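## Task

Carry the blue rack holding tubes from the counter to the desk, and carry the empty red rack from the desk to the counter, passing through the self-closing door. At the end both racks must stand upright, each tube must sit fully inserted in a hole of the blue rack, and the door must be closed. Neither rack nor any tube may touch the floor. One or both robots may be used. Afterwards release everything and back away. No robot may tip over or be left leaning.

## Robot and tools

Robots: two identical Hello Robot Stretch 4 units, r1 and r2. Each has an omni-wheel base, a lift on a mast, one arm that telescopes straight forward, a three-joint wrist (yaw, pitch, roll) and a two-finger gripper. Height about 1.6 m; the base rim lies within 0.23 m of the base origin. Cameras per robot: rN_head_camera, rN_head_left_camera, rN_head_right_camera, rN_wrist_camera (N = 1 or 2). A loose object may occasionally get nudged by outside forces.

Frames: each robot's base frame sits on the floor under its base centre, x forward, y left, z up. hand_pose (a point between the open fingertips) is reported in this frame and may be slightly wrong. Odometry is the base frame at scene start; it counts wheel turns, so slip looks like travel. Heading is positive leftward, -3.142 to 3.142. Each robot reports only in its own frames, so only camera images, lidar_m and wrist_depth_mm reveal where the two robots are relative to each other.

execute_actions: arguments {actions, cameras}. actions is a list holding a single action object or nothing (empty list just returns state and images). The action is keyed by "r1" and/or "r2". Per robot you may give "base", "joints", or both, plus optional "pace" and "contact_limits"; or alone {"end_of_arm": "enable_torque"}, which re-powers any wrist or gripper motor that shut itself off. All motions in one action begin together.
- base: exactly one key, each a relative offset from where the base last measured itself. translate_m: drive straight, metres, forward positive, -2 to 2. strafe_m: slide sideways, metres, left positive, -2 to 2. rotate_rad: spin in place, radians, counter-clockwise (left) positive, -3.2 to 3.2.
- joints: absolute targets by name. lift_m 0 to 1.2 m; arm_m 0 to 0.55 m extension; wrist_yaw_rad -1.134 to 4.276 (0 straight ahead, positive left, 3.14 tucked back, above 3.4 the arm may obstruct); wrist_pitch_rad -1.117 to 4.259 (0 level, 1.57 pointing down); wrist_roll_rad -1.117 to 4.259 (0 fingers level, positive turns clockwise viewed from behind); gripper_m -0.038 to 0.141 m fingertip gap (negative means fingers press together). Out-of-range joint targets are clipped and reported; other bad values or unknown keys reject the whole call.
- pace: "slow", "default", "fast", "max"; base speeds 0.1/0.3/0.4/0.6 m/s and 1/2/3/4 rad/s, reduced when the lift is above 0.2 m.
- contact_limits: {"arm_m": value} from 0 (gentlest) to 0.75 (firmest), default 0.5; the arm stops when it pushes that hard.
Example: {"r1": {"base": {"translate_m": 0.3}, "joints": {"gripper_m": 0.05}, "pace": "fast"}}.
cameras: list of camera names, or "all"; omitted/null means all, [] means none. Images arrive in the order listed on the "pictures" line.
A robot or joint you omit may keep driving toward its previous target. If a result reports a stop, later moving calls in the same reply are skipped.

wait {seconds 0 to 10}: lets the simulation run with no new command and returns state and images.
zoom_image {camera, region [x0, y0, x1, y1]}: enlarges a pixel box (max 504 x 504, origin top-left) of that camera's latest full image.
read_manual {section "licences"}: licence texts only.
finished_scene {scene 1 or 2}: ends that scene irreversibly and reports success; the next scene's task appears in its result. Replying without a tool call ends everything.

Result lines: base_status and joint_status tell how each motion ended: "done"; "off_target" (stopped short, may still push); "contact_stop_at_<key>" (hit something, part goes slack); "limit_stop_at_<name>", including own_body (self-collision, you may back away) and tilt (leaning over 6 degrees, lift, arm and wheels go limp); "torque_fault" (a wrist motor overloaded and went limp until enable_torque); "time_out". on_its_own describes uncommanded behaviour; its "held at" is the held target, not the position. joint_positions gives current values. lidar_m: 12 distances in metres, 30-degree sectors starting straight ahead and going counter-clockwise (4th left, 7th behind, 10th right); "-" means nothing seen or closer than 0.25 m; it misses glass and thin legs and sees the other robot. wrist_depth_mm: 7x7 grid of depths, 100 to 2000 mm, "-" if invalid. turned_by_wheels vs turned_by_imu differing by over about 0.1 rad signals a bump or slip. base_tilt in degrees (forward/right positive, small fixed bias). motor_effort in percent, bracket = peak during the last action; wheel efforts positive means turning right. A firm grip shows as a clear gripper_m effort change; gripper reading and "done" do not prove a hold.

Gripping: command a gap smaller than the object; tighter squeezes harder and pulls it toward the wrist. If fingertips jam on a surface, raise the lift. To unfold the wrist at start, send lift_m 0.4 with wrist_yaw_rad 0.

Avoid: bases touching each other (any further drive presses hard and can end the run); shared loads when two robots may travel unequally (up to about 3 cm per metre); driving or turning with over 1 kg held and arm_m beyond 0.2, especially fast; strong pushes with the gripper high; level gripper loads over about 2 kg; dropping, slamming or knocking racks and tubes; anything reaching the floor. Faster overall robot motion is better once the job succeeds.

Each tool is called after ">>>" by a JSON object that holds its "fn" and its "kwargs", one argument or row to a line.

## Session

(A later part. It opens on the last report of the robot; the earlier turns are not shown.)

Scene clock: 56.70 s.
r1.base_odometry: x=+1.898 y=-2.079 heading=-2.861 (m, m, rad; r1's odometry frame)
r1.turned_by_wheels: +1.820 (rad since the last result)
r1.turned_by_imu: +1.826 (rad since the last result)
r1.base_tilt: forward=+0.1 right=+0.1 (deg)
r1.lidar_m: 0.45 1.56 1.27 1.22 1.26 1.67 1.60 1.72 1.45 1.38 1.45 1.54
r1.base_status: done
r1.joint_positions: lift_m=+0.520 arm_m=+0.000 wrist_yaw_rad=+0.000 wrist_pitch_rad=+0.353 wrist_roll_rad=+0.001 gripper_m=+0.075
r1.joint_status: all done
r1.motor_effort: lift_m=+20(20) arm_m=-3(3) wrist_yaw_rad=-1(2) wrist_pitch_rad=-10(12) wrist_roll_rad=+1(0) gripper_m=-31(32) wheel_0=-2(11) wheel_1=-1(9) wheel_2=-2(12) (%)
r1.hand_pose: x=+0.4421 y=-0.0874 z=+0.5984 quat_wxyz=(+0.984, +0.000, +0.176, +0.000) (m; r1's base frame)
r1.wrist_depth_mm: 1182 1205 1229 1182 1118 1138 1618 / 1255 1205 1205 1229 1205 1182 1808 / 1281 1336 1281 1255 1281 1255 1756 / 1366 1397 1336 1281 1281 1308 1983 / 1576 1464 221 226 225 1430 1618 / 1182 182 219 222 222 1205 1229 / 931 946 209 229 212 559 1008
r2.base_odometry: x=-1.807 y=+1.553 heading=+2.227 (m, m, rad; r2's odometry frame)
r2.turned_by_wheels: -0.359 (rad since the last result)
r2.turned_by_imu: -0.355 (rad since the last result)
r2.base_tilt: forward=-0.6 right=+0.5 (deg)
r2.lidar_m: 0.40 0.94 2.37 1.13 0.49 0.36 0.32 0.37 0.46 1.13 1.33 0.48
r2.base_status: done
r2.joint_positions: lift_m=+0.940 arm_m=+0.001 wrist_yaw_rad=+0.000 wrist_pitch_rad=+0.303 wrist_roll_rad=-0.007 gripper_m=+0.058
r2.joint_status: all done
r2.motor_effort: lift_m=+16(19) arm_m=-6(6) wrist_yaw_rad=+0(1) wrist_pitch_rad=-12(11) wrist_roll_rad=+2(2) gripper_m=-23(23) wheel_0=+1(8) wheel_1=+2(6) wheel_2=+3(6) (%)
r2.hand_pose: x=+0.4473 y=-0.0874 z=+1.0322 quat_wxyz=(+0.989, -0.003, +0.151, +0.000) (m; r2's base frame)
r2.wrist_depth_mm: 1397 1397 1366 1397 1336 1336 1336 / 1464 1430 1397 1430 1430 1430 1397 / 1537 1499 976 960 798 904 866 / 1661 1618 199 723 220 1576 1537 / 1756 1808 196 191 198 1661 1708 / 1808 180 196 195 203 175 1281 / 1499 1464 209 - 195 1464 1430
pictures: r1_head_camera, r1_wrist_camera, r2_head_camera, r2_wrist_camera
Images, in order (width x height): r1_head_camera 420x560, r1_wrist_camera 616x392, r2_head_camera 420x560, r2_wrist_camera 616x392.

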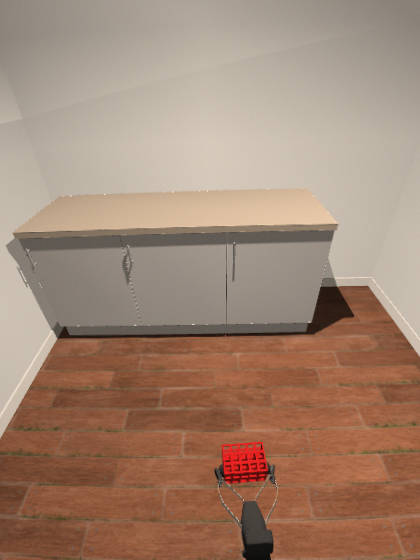

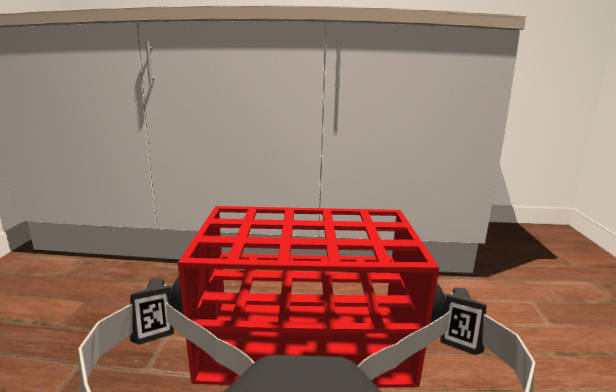

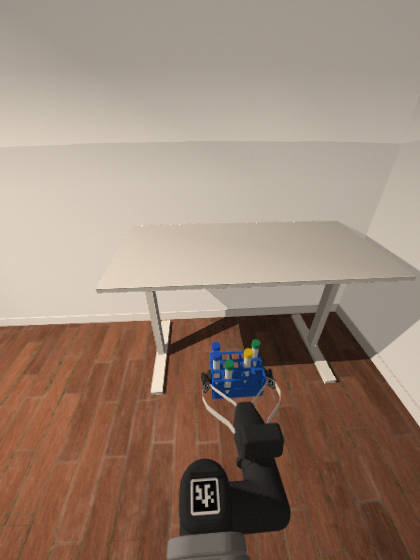

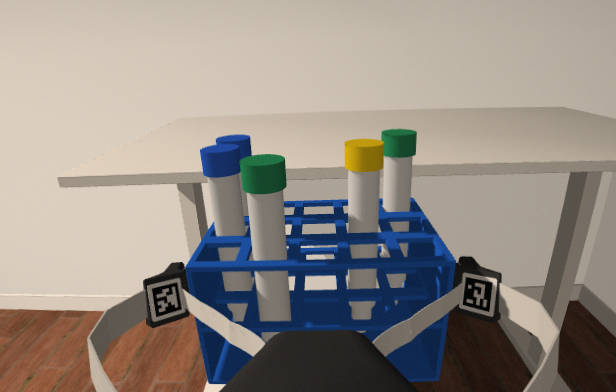

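>>> {"fn": "execute_actions", "kwargs": {
  "actions": [
    {"r1": {"base": {"translate_m": 1.08}, "joints": {"lift_m": 0.92, "arm_m": 0.11}, "pace": "max"}, "r2": {"base": {"translate_m": 0.49}, "joints": {"arm_m": 0.13}, "pace": "max"}}
  ],
  "cameras": ["r1_head_camera", "r1_wrist_camera", "r2_head_camera", "r2_wrist_camera"]
}}

Scene clock: 60.83 s.
r1.base_odometry: x=+0.860 y=-2.378 heading=-2.861 (m, m, rad; r1's odometry frame)
r1.turned_by_wheels: +0.000 (rad since the last result)
r1.turned_by_imu: -0.003 (rad since the last result)
r1.base_tilt: forward=+0.1 right=+0.1 (deg)
r1.lidar_m: 0.39 0.43 0.59 1.20 1.25 1.72 2.71 2.00 1.47 1.40 0.58 0.43
r1.base_status: done
r1.joint_positions: lift_m=+0.920 arm_m=+0.109 wrist_yaw_rad=+0.000 wrist_pitch_rad=+0.353 wrist_roll_rad=+0.001 gripper_m=+0.075
r1.joint_status: all done
r1.motor_effort: lift_m=+21(26) arm_m=+5(6) wrist_yaw_rad=+0(1) wrist_pitch_rad=-9(10) wrist_roll_rad=+1(0) gripper_m=-28(29) wheel_0=+0(8) wheel_1=+2(8) wheel_2=+0(16) (%)
r1.hand_pose: x=+0.5507 y=-0.0874 z=+0.9984 quat_wxyz=(+0.984, +0.000, +0.176, +0.000) (m; r1's base frame)
r1.wrist_depth_mm: 647 647 634 634 621 621 603 / 676 668 668 661 647 634 634 / 723 707 691 691 683 676 668 / 654 668 668 699 707 691 683 / 452 455 223 226 228 488 484 / 347 182 218 221 222 349 364 / 278 281 208 228 213 233 303
r2.base_odometry: x=-2.106 y=+1.941 heading=+2.227 (m, m, rad; r2's odometry frame)
r2.turned_by_wheels: +0.000 (rad since the last result)
r2.turned_by_imu: -0.001 (rad since the last result)
r2.base_tilt: forward=-0.5 right=+0.6 (deg)
r2.lidar_m: 0.40 0.44 1.74 2.36 1.09 0.86 0.83 0.87 1.12 1.32 0.62 0.46
r2.base_status: done
r2.joint_positions: lift_m=+0.940 arm_m=+0.129 wrist_yaw_rad=+0.000 wrist_pitch_rad=+0.303 wrist_roll_rad=-0.007 gripper_m=+0.058
r2.joint_status: all done
r2.motor_effort: lift_m=+16(16) arm_m=+6(6) wrist_yaw_rad=-1(1) wrist_pitch_rad=-11(12) wrist_roll_rad=+3(2) gripper_m=-22(23) wheel_0=+1(7) wheel_1=+2(7) wheel_2=+1(11) (%)
r2.hand_pose: x=+0.5751 y=-0.0874 z=+1.0323 quat_wxyz=(+0.989, -0.003, +0.151, +0.001) (m; r2's base frame)
r2.wrist_depth_mm: 798 809 788 788 778 778 778 / 842 854 842 854 820 831 809 / 891 878 854 854 798 842 842 / 621 603 200 525 220 544 525 / 427 418 196 190 198 387 382 / 322 180 196 195 204 176 297 / 264 259 208 - 195 252 -
pictures: r1_head_camera, r1_wrist_camera, r2_head_camera, r2_wrist_camera
Images, in order (width x height): r1_head_camera 420x560, r1_wrist_camera 616x392, r2_head_camera 420x560, r2_wrist_camera 616x392.

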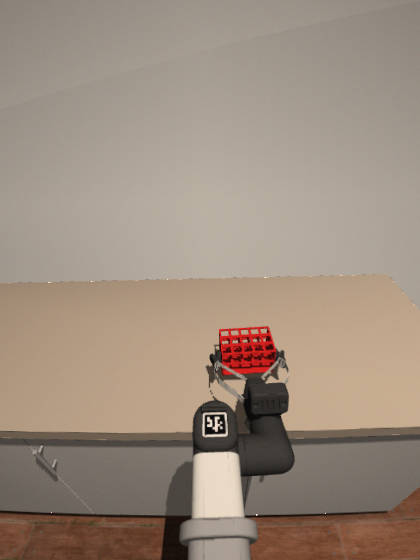

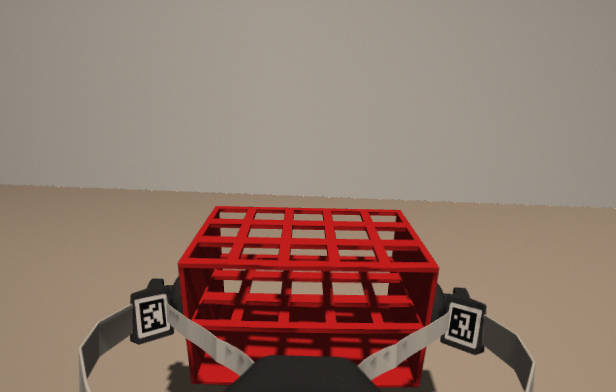

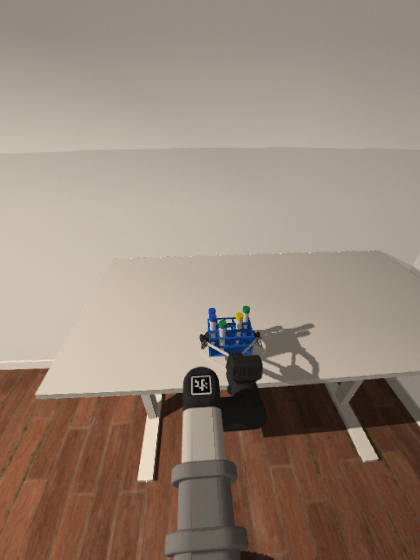

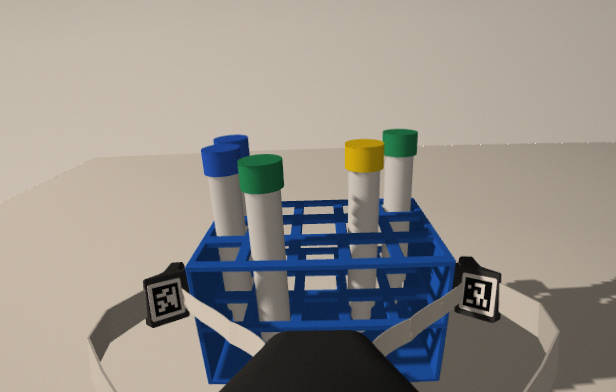

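>>> {"fn": "execute_actions", "kwargs": {
  "actions": [
    {"r1": {"joints": {"lift_m": 0.878}, "pace": "max"}, "r2": {"joints": {"lift_m": 0.914}, "pace": "max"}}
  ],
  "cameras": ["r1_wrist_camera", "r2_wrist_camera"]
}}

Scene clock: 61.90 s.
r1.base_odometry: x=+0.860 y=-2.378 heading=-2.861 (m, m, rad; r1's odometry frame)
r1.turned_by_wheels: +0.000 (rad since the last result)
r1.turned_by_imu: +0.000 (rad since the last result)
r1.base_tilt: forward=+0.0 right=+0.2 (deg)
r1.lidar_m: 0.39 0.41 0.58 1.20 1.27 1.77 2.71 1.96 1.44 1.41 0.57 0.38
r1.base_status: not commanded
r1.joint_positions: lift_m=+0.878 arm_m=+0.109 wrist_yaw_rad=+0.000 wrist_pitch_rad=+0.353 wrist_roll_rad=+0.001 gripper_m=+0.075
r1.joint_status: all done
r1.motor_effort: lift_m=+19(17) arm_m=+5(5) wrist_yaw_rad=+0(0) wrist_pitch_rad=-10(11) wrist_roll_rad=+0(1) gripper_m=-29(29) wheel_0=+0(0) wheel_1=+2(2) wheel_2=+0(0) (%)
r1.hand_pose: x=+0.5507 y=-0.0874 z=+0.9565 quat_wxyz=(+0.984, +0.000, +0.176, +0.000) (m; r1's base frame)
r1.wrist_depth_mm: 654 640 640 627 627 615 609 / 683 676 668 654 647 640 640 / 699 707 699 691 676 676 661 / 525 530 539 549 559 574 574 / 366 373 224 226 226 387 387 / 279 183 218 223 223 281 294 / 225 225 210 229 213 206 241
r2.base_odometry: x=-2.106 y=+1.941 heading=+2.227 (m, m, rad; r2's odometry frame)
r2.turned_by_wheels: +0.000 (rad since the last result)
r2.turned_by_imu: +0.000 (rad since the last result)
r2.base_tilt: forward=-0.5 right=+0.7 (deg)
r2.lidar_m: 0.42 0.45 1.76 2.34 1.10 0.86 0.81 0.87 1.10 1.33 0.63 0.48
r2.base_status: not commanded
r2.joint_positions: lift_m=+0.914 arm_m=+0.129 wrist_yaw_rad=+0.000 wrist_pitch_rad=+0.303 wrist_roll_rad=-0.007 gripper_m=+0.058
r2.joint_status: all done
r2.motor_effort: lift_m=+17(16) arm_m=+6(6) wrist_yaw_rad=+0(1) wrist_pitch_rad=-11(13) wrist_roll_rad=+3(2) gripper_m=-21(22) wheel_0=+1(1) wheel_1=+2(2) wheel_2=+1(1) (%)
r2.hand_pose: x=+0.5751 y=-0.0874 z=+1.0062 quat_wxyz=(+0.989, -0.003, +0.151, +0.001) (m; r2's base frame)
r2.wrist_depth_mm: 798 798 788 788 788 778 788 / 842 842 842 831 831 820 831 / 891 878 854 831 699 768 750 / 539 525 200 459 220 473 462 / 370 366 196 190 199 338 332 / 281 180 192 195 204 175 268 / 230 225 209 - 195 219 -
pictures: r1_wrist_camera, r2_wrist_camera
Images, in order (width x height): r1_wrist_camera 616x392, r2_wrist_camera 616x392.

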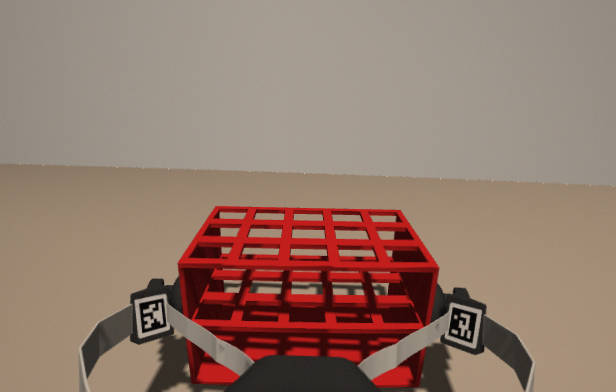

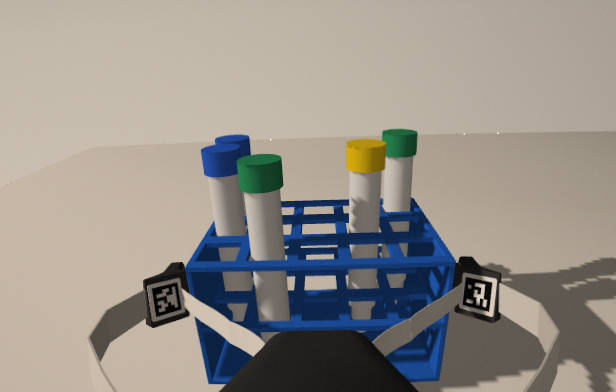

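>>> {"fn": "execute_actions", "kwargs": {
  "actions": [
    {"r1": {"joints": {"lift_m": 0.873, "gripper_m": 0.141}, "pace": "max"}, "r2": {"joints": {"lift_m": 0.910, "gripper_m": 0.141}, "pace": "max"}}
  ],
  "cameras": ["r1_wrist_camera", "r2_wrist_camera"]
}}

Scene clock: 63.90 s.
r1.base_odometry: x=+0.860 y=-2.378 heading=-2.861 (m, m, rad; r1's odometry frame)
r1.turned_by_wheels: +0.000 (rad since the last result)
r1.turned_by_imu: +0.000 (rad since the last result)
r1.base_tilt: forward=+0.0 right=+0.1 (deg)
r1.lidar_m: 0.39 0.43 0.60 1.20 1.26 1.77 2.72 1.96 1.46 1.41 0.56 0.40
r1.base_status: not commanded
r1.joint_positions: lift_m=+0.873 arm_m=+0.109 wrist_yaw_rad=+0.000 wrist_pitch_rad=+0.352 wrist_roll_rad=+0.001 gripper_m=+0.141
r1.joint_status: all done
r1.motor_effort: lift_m=+19(17) arm_m=+5(5) wrist_yaw_rad=+0(0) wrist_pitch_rad=-6(11) wrist_roll_rad=+0(1) gripper_m=+0(28) wheel_0=+0(0) wheel_1=+2(2) wheel_2=+1(0) (%)
r1.hand_pose: x=+0.5508 y=-0.0874 z=+0.9519 quat_wxyz=(+0.985, +0.000, +0.175, +0.000) (m; r1's base frame)
r1.wrist_depth_mm: 647 640 647 640 621 615 609 / 676 668 661 654 647 640 634 / 715 707 691 691 676 668 661 / 508 517 530 544 544 559 559 / 355 362 258 258 239 377 382 / 273 210 226 233 223 262 287 / 224 224 228 142 226 230 233
r2.base_odometry: x=-2.106 y=+1.941 heading=+2.227 (m, m, rad; r2's odometry frame)
r2.turned_by_wheels: +0.000 (rad since the last result)
r2.turned_by_imu: +0.000 (rad since the last result)
r2.base_tilt: forward=-0.6 right=+0.6 (deg)
r2.lidar_m: 0.43 0.45 1.74 2.36 1.10 0.84 0.82 0.87 1.08 1.33 0.63 0.46
r2.base_status: not commanded
r2.joint_positions: lift_m=+0.910 arm_m=+0.129 wrist_yaw_rad=+0.000 wrist_pitch_rad=+0.302 wrist_roll_rad=-0.007 gripper_m=+0.141
r2.joint_status: all done
r2.motor_effort: lift_m=+17(17) arm_m=+6(6) wrist_yaw_rad=+0(1) wrist_pitch_rad=-8(14) wrist_roll_rad=+2(3) gripper_m=-2(22) wheel_0=+1(1) wheel_1=+2(2) wheel_2=+1(1) (%)
r2.hand_pose: x=+0.5753 y=-0.0874 z=+1.0025 quat_wxyz=(+0.989, -0.003, +0.150, +0.001) (m; r2's base frame)
r2.wrist_depth_mm: 798 798 788 798 778 778 778 / 842 831 842 831 831 820 809 / 878 866 866 809 778 750 750 / 530 517 433 240 245 466 455 / 364 357 224 218 217 312 327 / 277 262 218 207 220 239 254 / 227 221 221 - 220 212 211
pictures: r1_wrist_camera, r2_wrist_camera
Images, in order (width x height): r1_wrist_camera 616x392, r2_wrist_camera 616x392.

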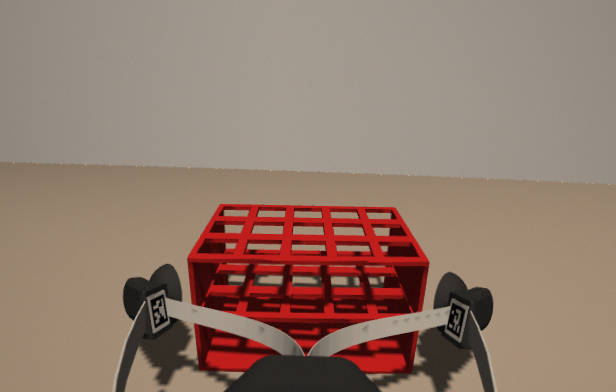

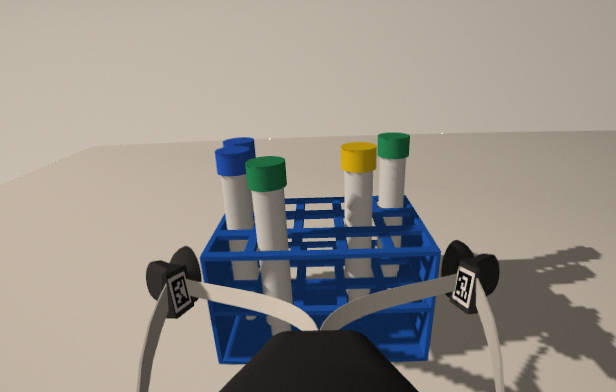

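>>> {"fn": "execute_actions", "kwargs": {
  "actions": [
    {"r1": {"base": {"translate_m": -0.19}, "joints": {"arm_m": 0.0, "lift_m": 0.89}, "pace": "max"}, "r2": {"base": {"translate_m": -0.18}, "joints": {"arm_m": 0.0, "lift_m": 0.925}, "pace": "max"}}
  ]
}}

Scene clock: 65.87 s.
r1.base_odometry: x=+1.042 y=-2.326 heading=-2.861 (m, m, rad; r1's odometry frame)
r1.turned_by_wheels: +0.000 (rad since the last result)
r1.turned_by_imu: +0.000 (rad since the last result)
r1.base_tilt: forward=+0.1 right=+0.2 (deg)
r1.lidar_m: 0.57 0.62 0.87 1.20 1.27 1.77 2.54 1.97 1.46 1.40 0.82 0.61
r1.base_status: done
r1.joint_positions: lift_m=+0.890 arm_m=+0.001 wrist_yaw_rad=+0.000 wrist_pitch_rad=+0.352 wrist_roll_rad=+0.001 gripper_m=+0.141
r1.joint_status: all done
r1.motor_effort: lift_m=+21(27) arm_m=-5(7) wrist_yaw_rad=+0(1) wrist_pitch_rad=-7(7) wrist_roll_rad=+0(0) gripper_m=+1(1) wheel_0=-3(8) wheel_1=-1(9) wheel_2=+1(10) (%)
r1.hand_pose: x=+0.4426 y=-0.0874 z=+0.9687 quat_wxyz=(+0.985, +0.000, +0.175, +0.000) (m; r1's base frame)
r1.wrist_depth_mm: 917 931 904 904 878 891 866 / 976 976 960 946 931 931 917 / 991 1025 991 960 960 946 960 / 564 580 585 539 603 615 621 / 404 404 407 413 415 418 424 / 449 211 399 421 389 377 410 / 480 462 455 142 439 436 433
r2.base_odometry: x=-1.996 y=+1.799 heading=+2.227 (m, m, rad; r2's odometry frame)
r2.turned_by_wheels: +0.000 (rad since the last result)
r2.turned_by_imu: +0.000 (rad since the last result)
r2.base_tilt: forward=-0.5 right=+0.8 (deg)
r2.lidar_m: 0.59 0.63 1.99 2.34 0.82 0.67 0.63 0.67 0.87 1.33 0.90 0.63
r2.base_status: done
r2.joint_positions: lift_m=+0.925 arm_m=+0.001 wrist_yaw_rad=+0.000 wrist_pitch_rad=+0.302 wrist_roll_rad=-0.007 gripper_m=+0.141
r2.joint_status: all done
r2.motor_effort: lift_m=+20(23) arm_m=-6(8) wrist_yaw_rad=+0(1) wrist_pitch_rad=-8(8) wrist_roll_rad=+2(3) gripper_m=+0(1) wheel_0=-1(7) wheel_1=+0(5) wheel_2=-1(10) (%)
r2.hand_pose: x=+0.4474 y=-0.0875 z=+1.0172 quat_wxyz=(+0.989, -0.003, +0.151, +0.000) (m; r2's base frame)
r2.wrist_depth_mm: 1098 1098 1078 1078 1060 1078 1042 / 1160 1138 1138 1138 1138 1118 1118 / 1229 1160 946 535 854 842 820 / 585 564 549 500 517 508 492 / 455 442 439 1366 1336 418 1336 / 1464 1430 1397 1397 1397 1430 1430 / 1499 1464 1464 - 1464 1464 1397
pictures: r1_head_camera, r1_head_left_camera, r1_head_right_camera, r1_wrist_camera, r2_head_camera, r2_head_left_camera, r2_head_right_camera, r2_wrist_camera
Images, in order (width x height): r1_head_camera 420x560, r1_head_left_camera 420x672, r1_head_right_camera 420x672, r1_wrist_camera 616x392, r2_head_camera 420x560, r2_head_left_camera 420x672, r2_head_right_camera 420x672, r2_wrist_camera 616x392.

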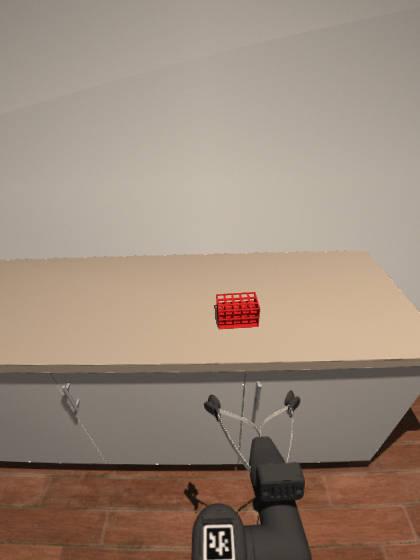

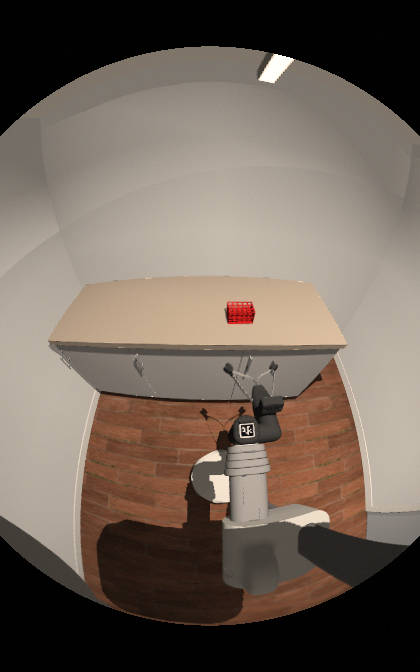

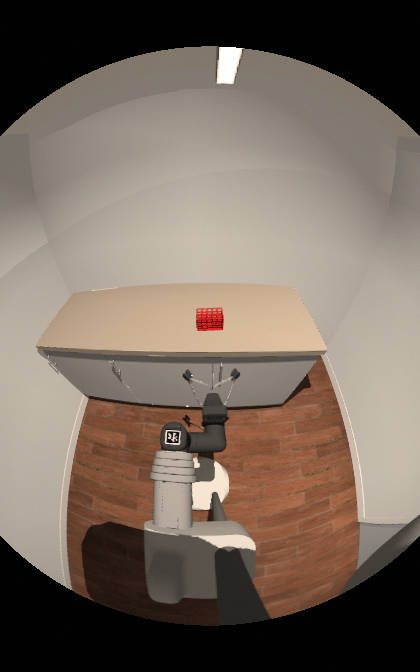

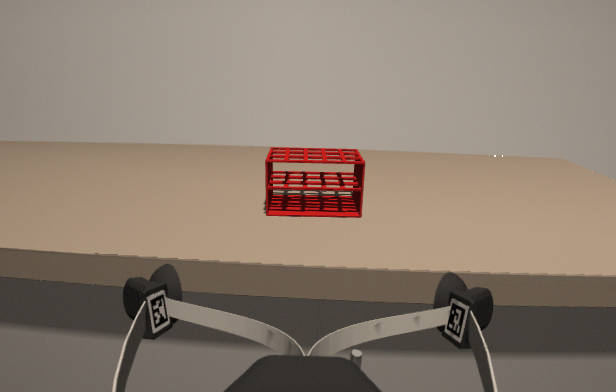

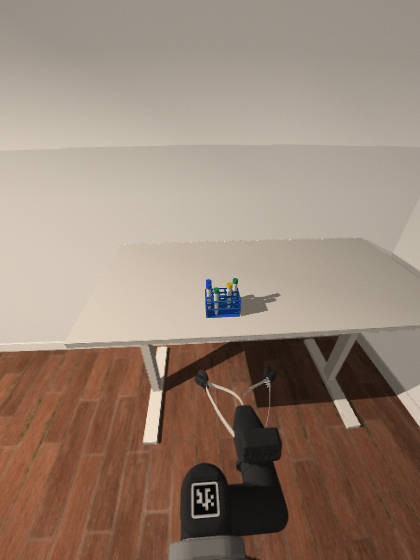

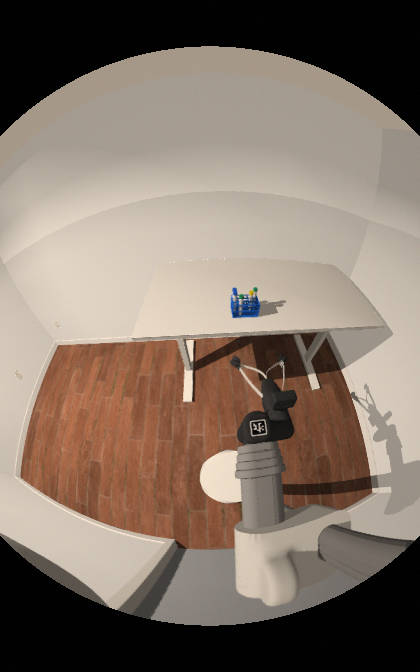

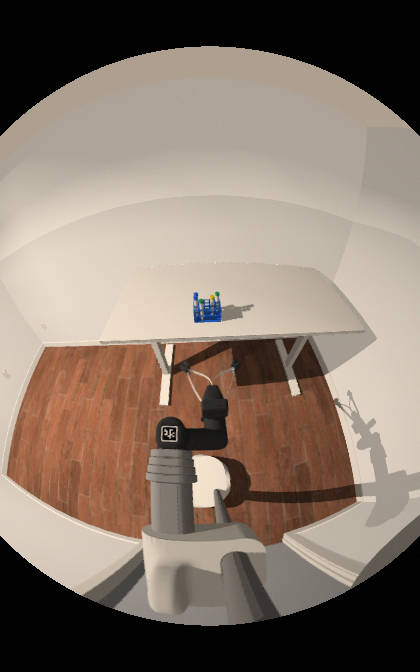

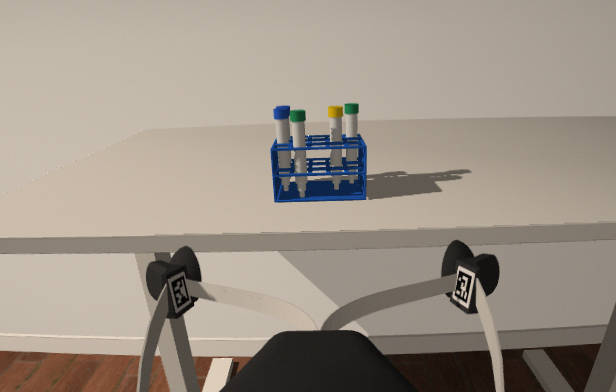

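>>> {"fn": "zoom_image", "kwargs": {
  "camera": "r2_wrist_camera",
  "region": [255, 90, 385, 215]
}}

Region (255, 90, 385, 215) of r2_wrist_camera's 616x392 image, scaled by 3.877; it fills the top 485 rows of this view, and the rest is white.

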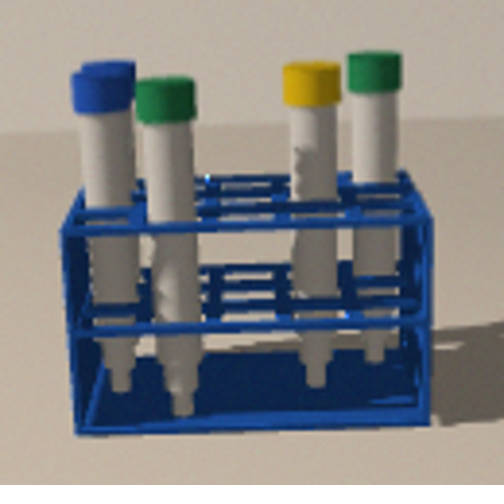

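I'll check the current state once more before finishing.

>>> {"fn": "execute_actions", "kwargs": {
  "actions": []
}}

Scene clock: 66.10 s.
r1.base_odometry: x=+1.042 y=-2.326 heading=-2.861 (m, m, rad; r1's odometry frame)
r1.turned_by_wheels: +0.000 (rad since the last result)
r1.turned_by_imu: +0.000 (rad since the last result)
r1.base_tilt: forward=+0.1 right=+0.1 (deg)
r1.lidar_m: 0.58 0.62 0.89 1.19 1.28 1.77 2.52 1.97 1.46 1.41 0.85 0.61
r1.base_status: done
r1.joint_positions: lift_m=+0.890 arm_m=+0.001 wrist_yaw_rad=+0.000 wrist_pitch_rad=+0.352 wrist_roll_rad=+0.001 gripper_m=+0.141
r1.joint_status: all done
r1.motor_effort: lift_m=+21(27) arm_m=-5(7) wrist_yaw_rad=+0(1) wrist_pitch_rad=-7(7) wrist_roll_rad=+0(0) gripper_m=-1(1) wheel_0=-3(8) wheel_1=-1(9) wheel_2=+1(10) (%)
r1.hand_pose: x=+0.4426 y=-0.0874 z=+0.9687 quat_wxyz=(+0.985, +0.000, +0.175, +0.000) (m; r1's base frame)
r1.wrist_depth_mm: 931 946 917 904 891 878 878 / 991 960 960 931 946 917 917 / 1008 991 991 960 960 960 960 / 564 580 580 535 597 603 621 / 404 404 407 413 418 424 418 / 442 209 402 424 387 375 407 / 473 462 452 142 442 430 433
r2.base_odometry: x=-1.996 y=+1.799 heading=+2.227 (m, m, rad; r2's odometry frame)
r2.turned_by_wheels: +0.000 (rad since the last result)
r2.turned_by_imu: +0.000 (rad since the last result)
r2.base_tilt: forward=-0.6 right=+0.7 (deg)
r2.lidar_m: 0.59 0.64 1.96 2.34 0.85 0.67 0.63 0.68 0.82 1.33 0.90 0.64
r2.base_status: done
r2.joint_positions: lift_m=+0.925 arm_m=+0.001 wrist_yaw_rad=+0.000 wrist_pitch_rad=+0.302 wrist_roll_rad=-0.007 gripper_m=+0.141
r2.joint_status: all done
r2.motor_effort: lift_m=+20(23) arm_m=-6(8) wrist_yaw_rad=+0(1) wrist_pitch_rad=-8(8) wrist_roll_rad=+2(3) gripper_m=+0(1) wheel_0=-1(7) wheel_1=+0(5) wheel_2=-1(10) (%)
r2.hand_pose: x=+0.4474 y=-0.0875 z=+1.0172 quat_wxyz=(+0.989, -0.003, +0.151, +0.000) (m; r2's base frame)
r2.wrist_depth_mm: 1078 1078 1078 1078 1078 1060 1060 / 1138 1118 1138 1138 1138 1118 1098 / 1205 1138 931 530 866 831 809 / 580 564 549 500 521 508 500 / 455 445 439 1336 1308 418 1308 / 1499 1397 1397 1397 1397 1397 1430 / 1499 1464 1464 - 1464 1430 1366
pictures: r1_head_camera, r1_head_left_camera, r1_head_right_camera, r1_wrist_camera, r2_head_camera, r2_head_left_camera, r2_head_right_camera, r2_wrist_camera
Images, in order (width x height): r1_head_camera 420x560, r1_head_left_camera 420x672, r1_head_right_camera 420x672, r1_wrist_camera 616x392, r2_head_camera 420x560, r2_head_left_camera 420x672, r2_head_right_camera 420x672, r2_wrist_camera 616x392.

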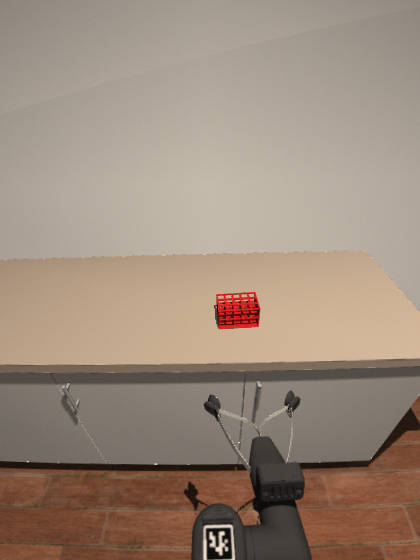

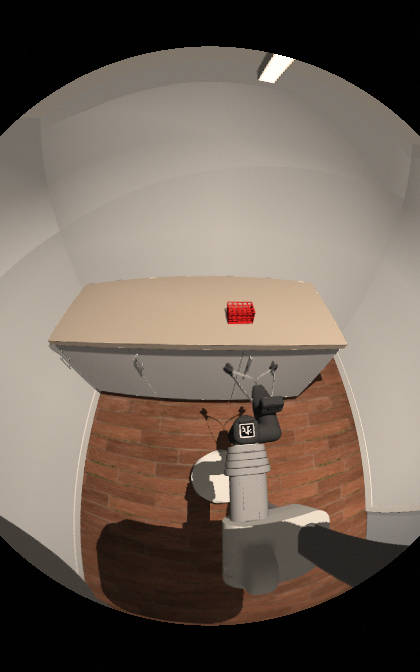

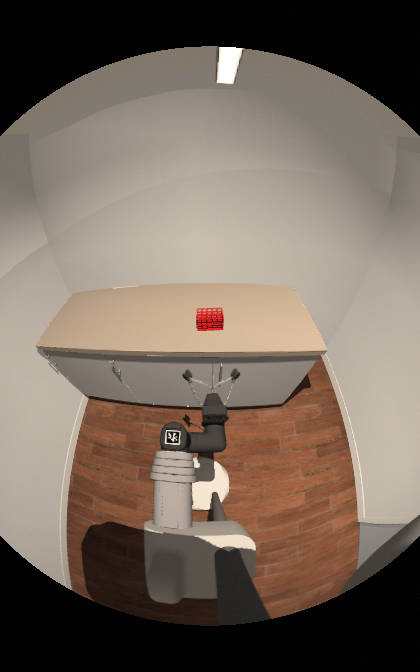

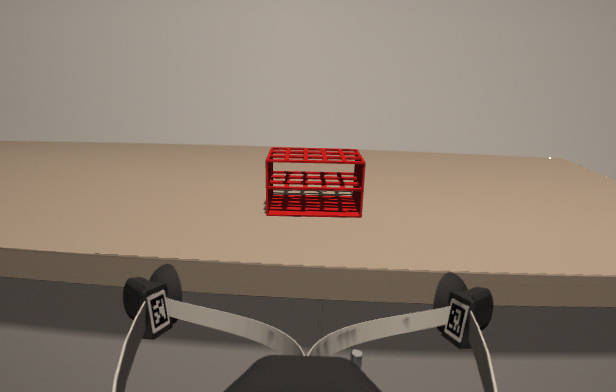

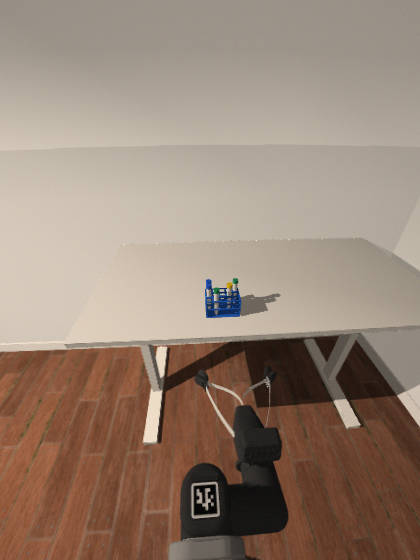

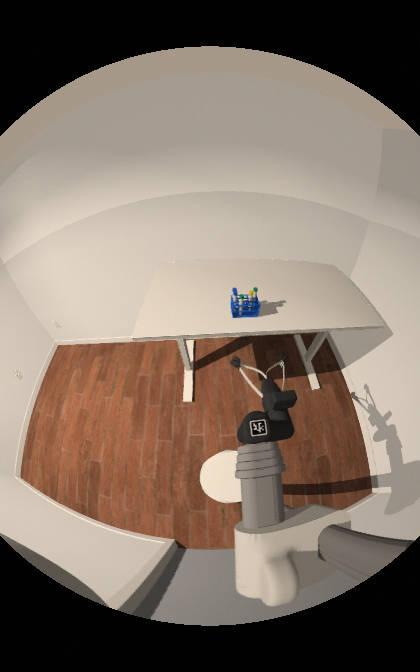

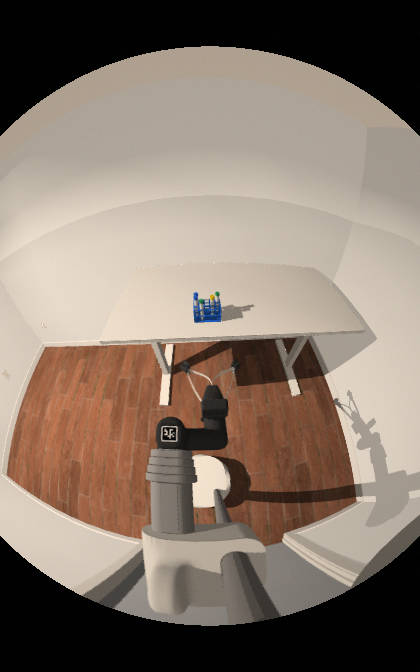

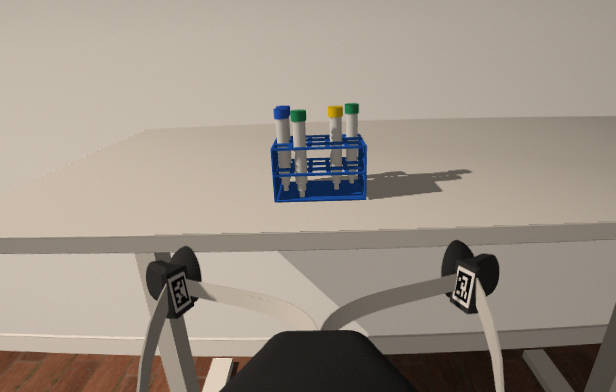

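>>> {"fn": "zoom_image", "kwargs": {
  "camera": "r2_wrist_camera",
  "region": [250, 85, 400, 215]
}}

Region (250, 85, 400, 215) of r2_wrist_camera's 616x392 image, scaled by 3.360; it fills the top 437 rows of this view, and the rest is white.

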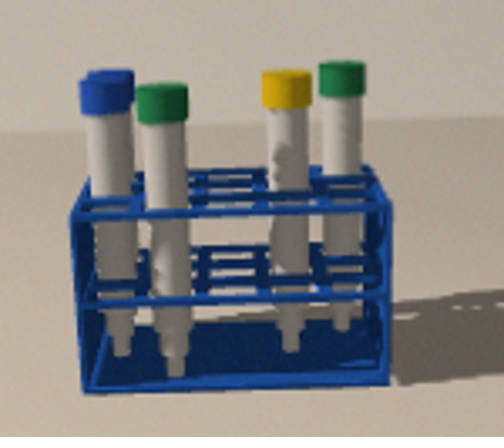

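All tubes are seated, both racks stand upright, and both robots are clear, so I'm ending the scene.

>>> {"fn": "finished_scene", "kwargs": {
  "scene": 2
}}

The scene is finished: the task was done.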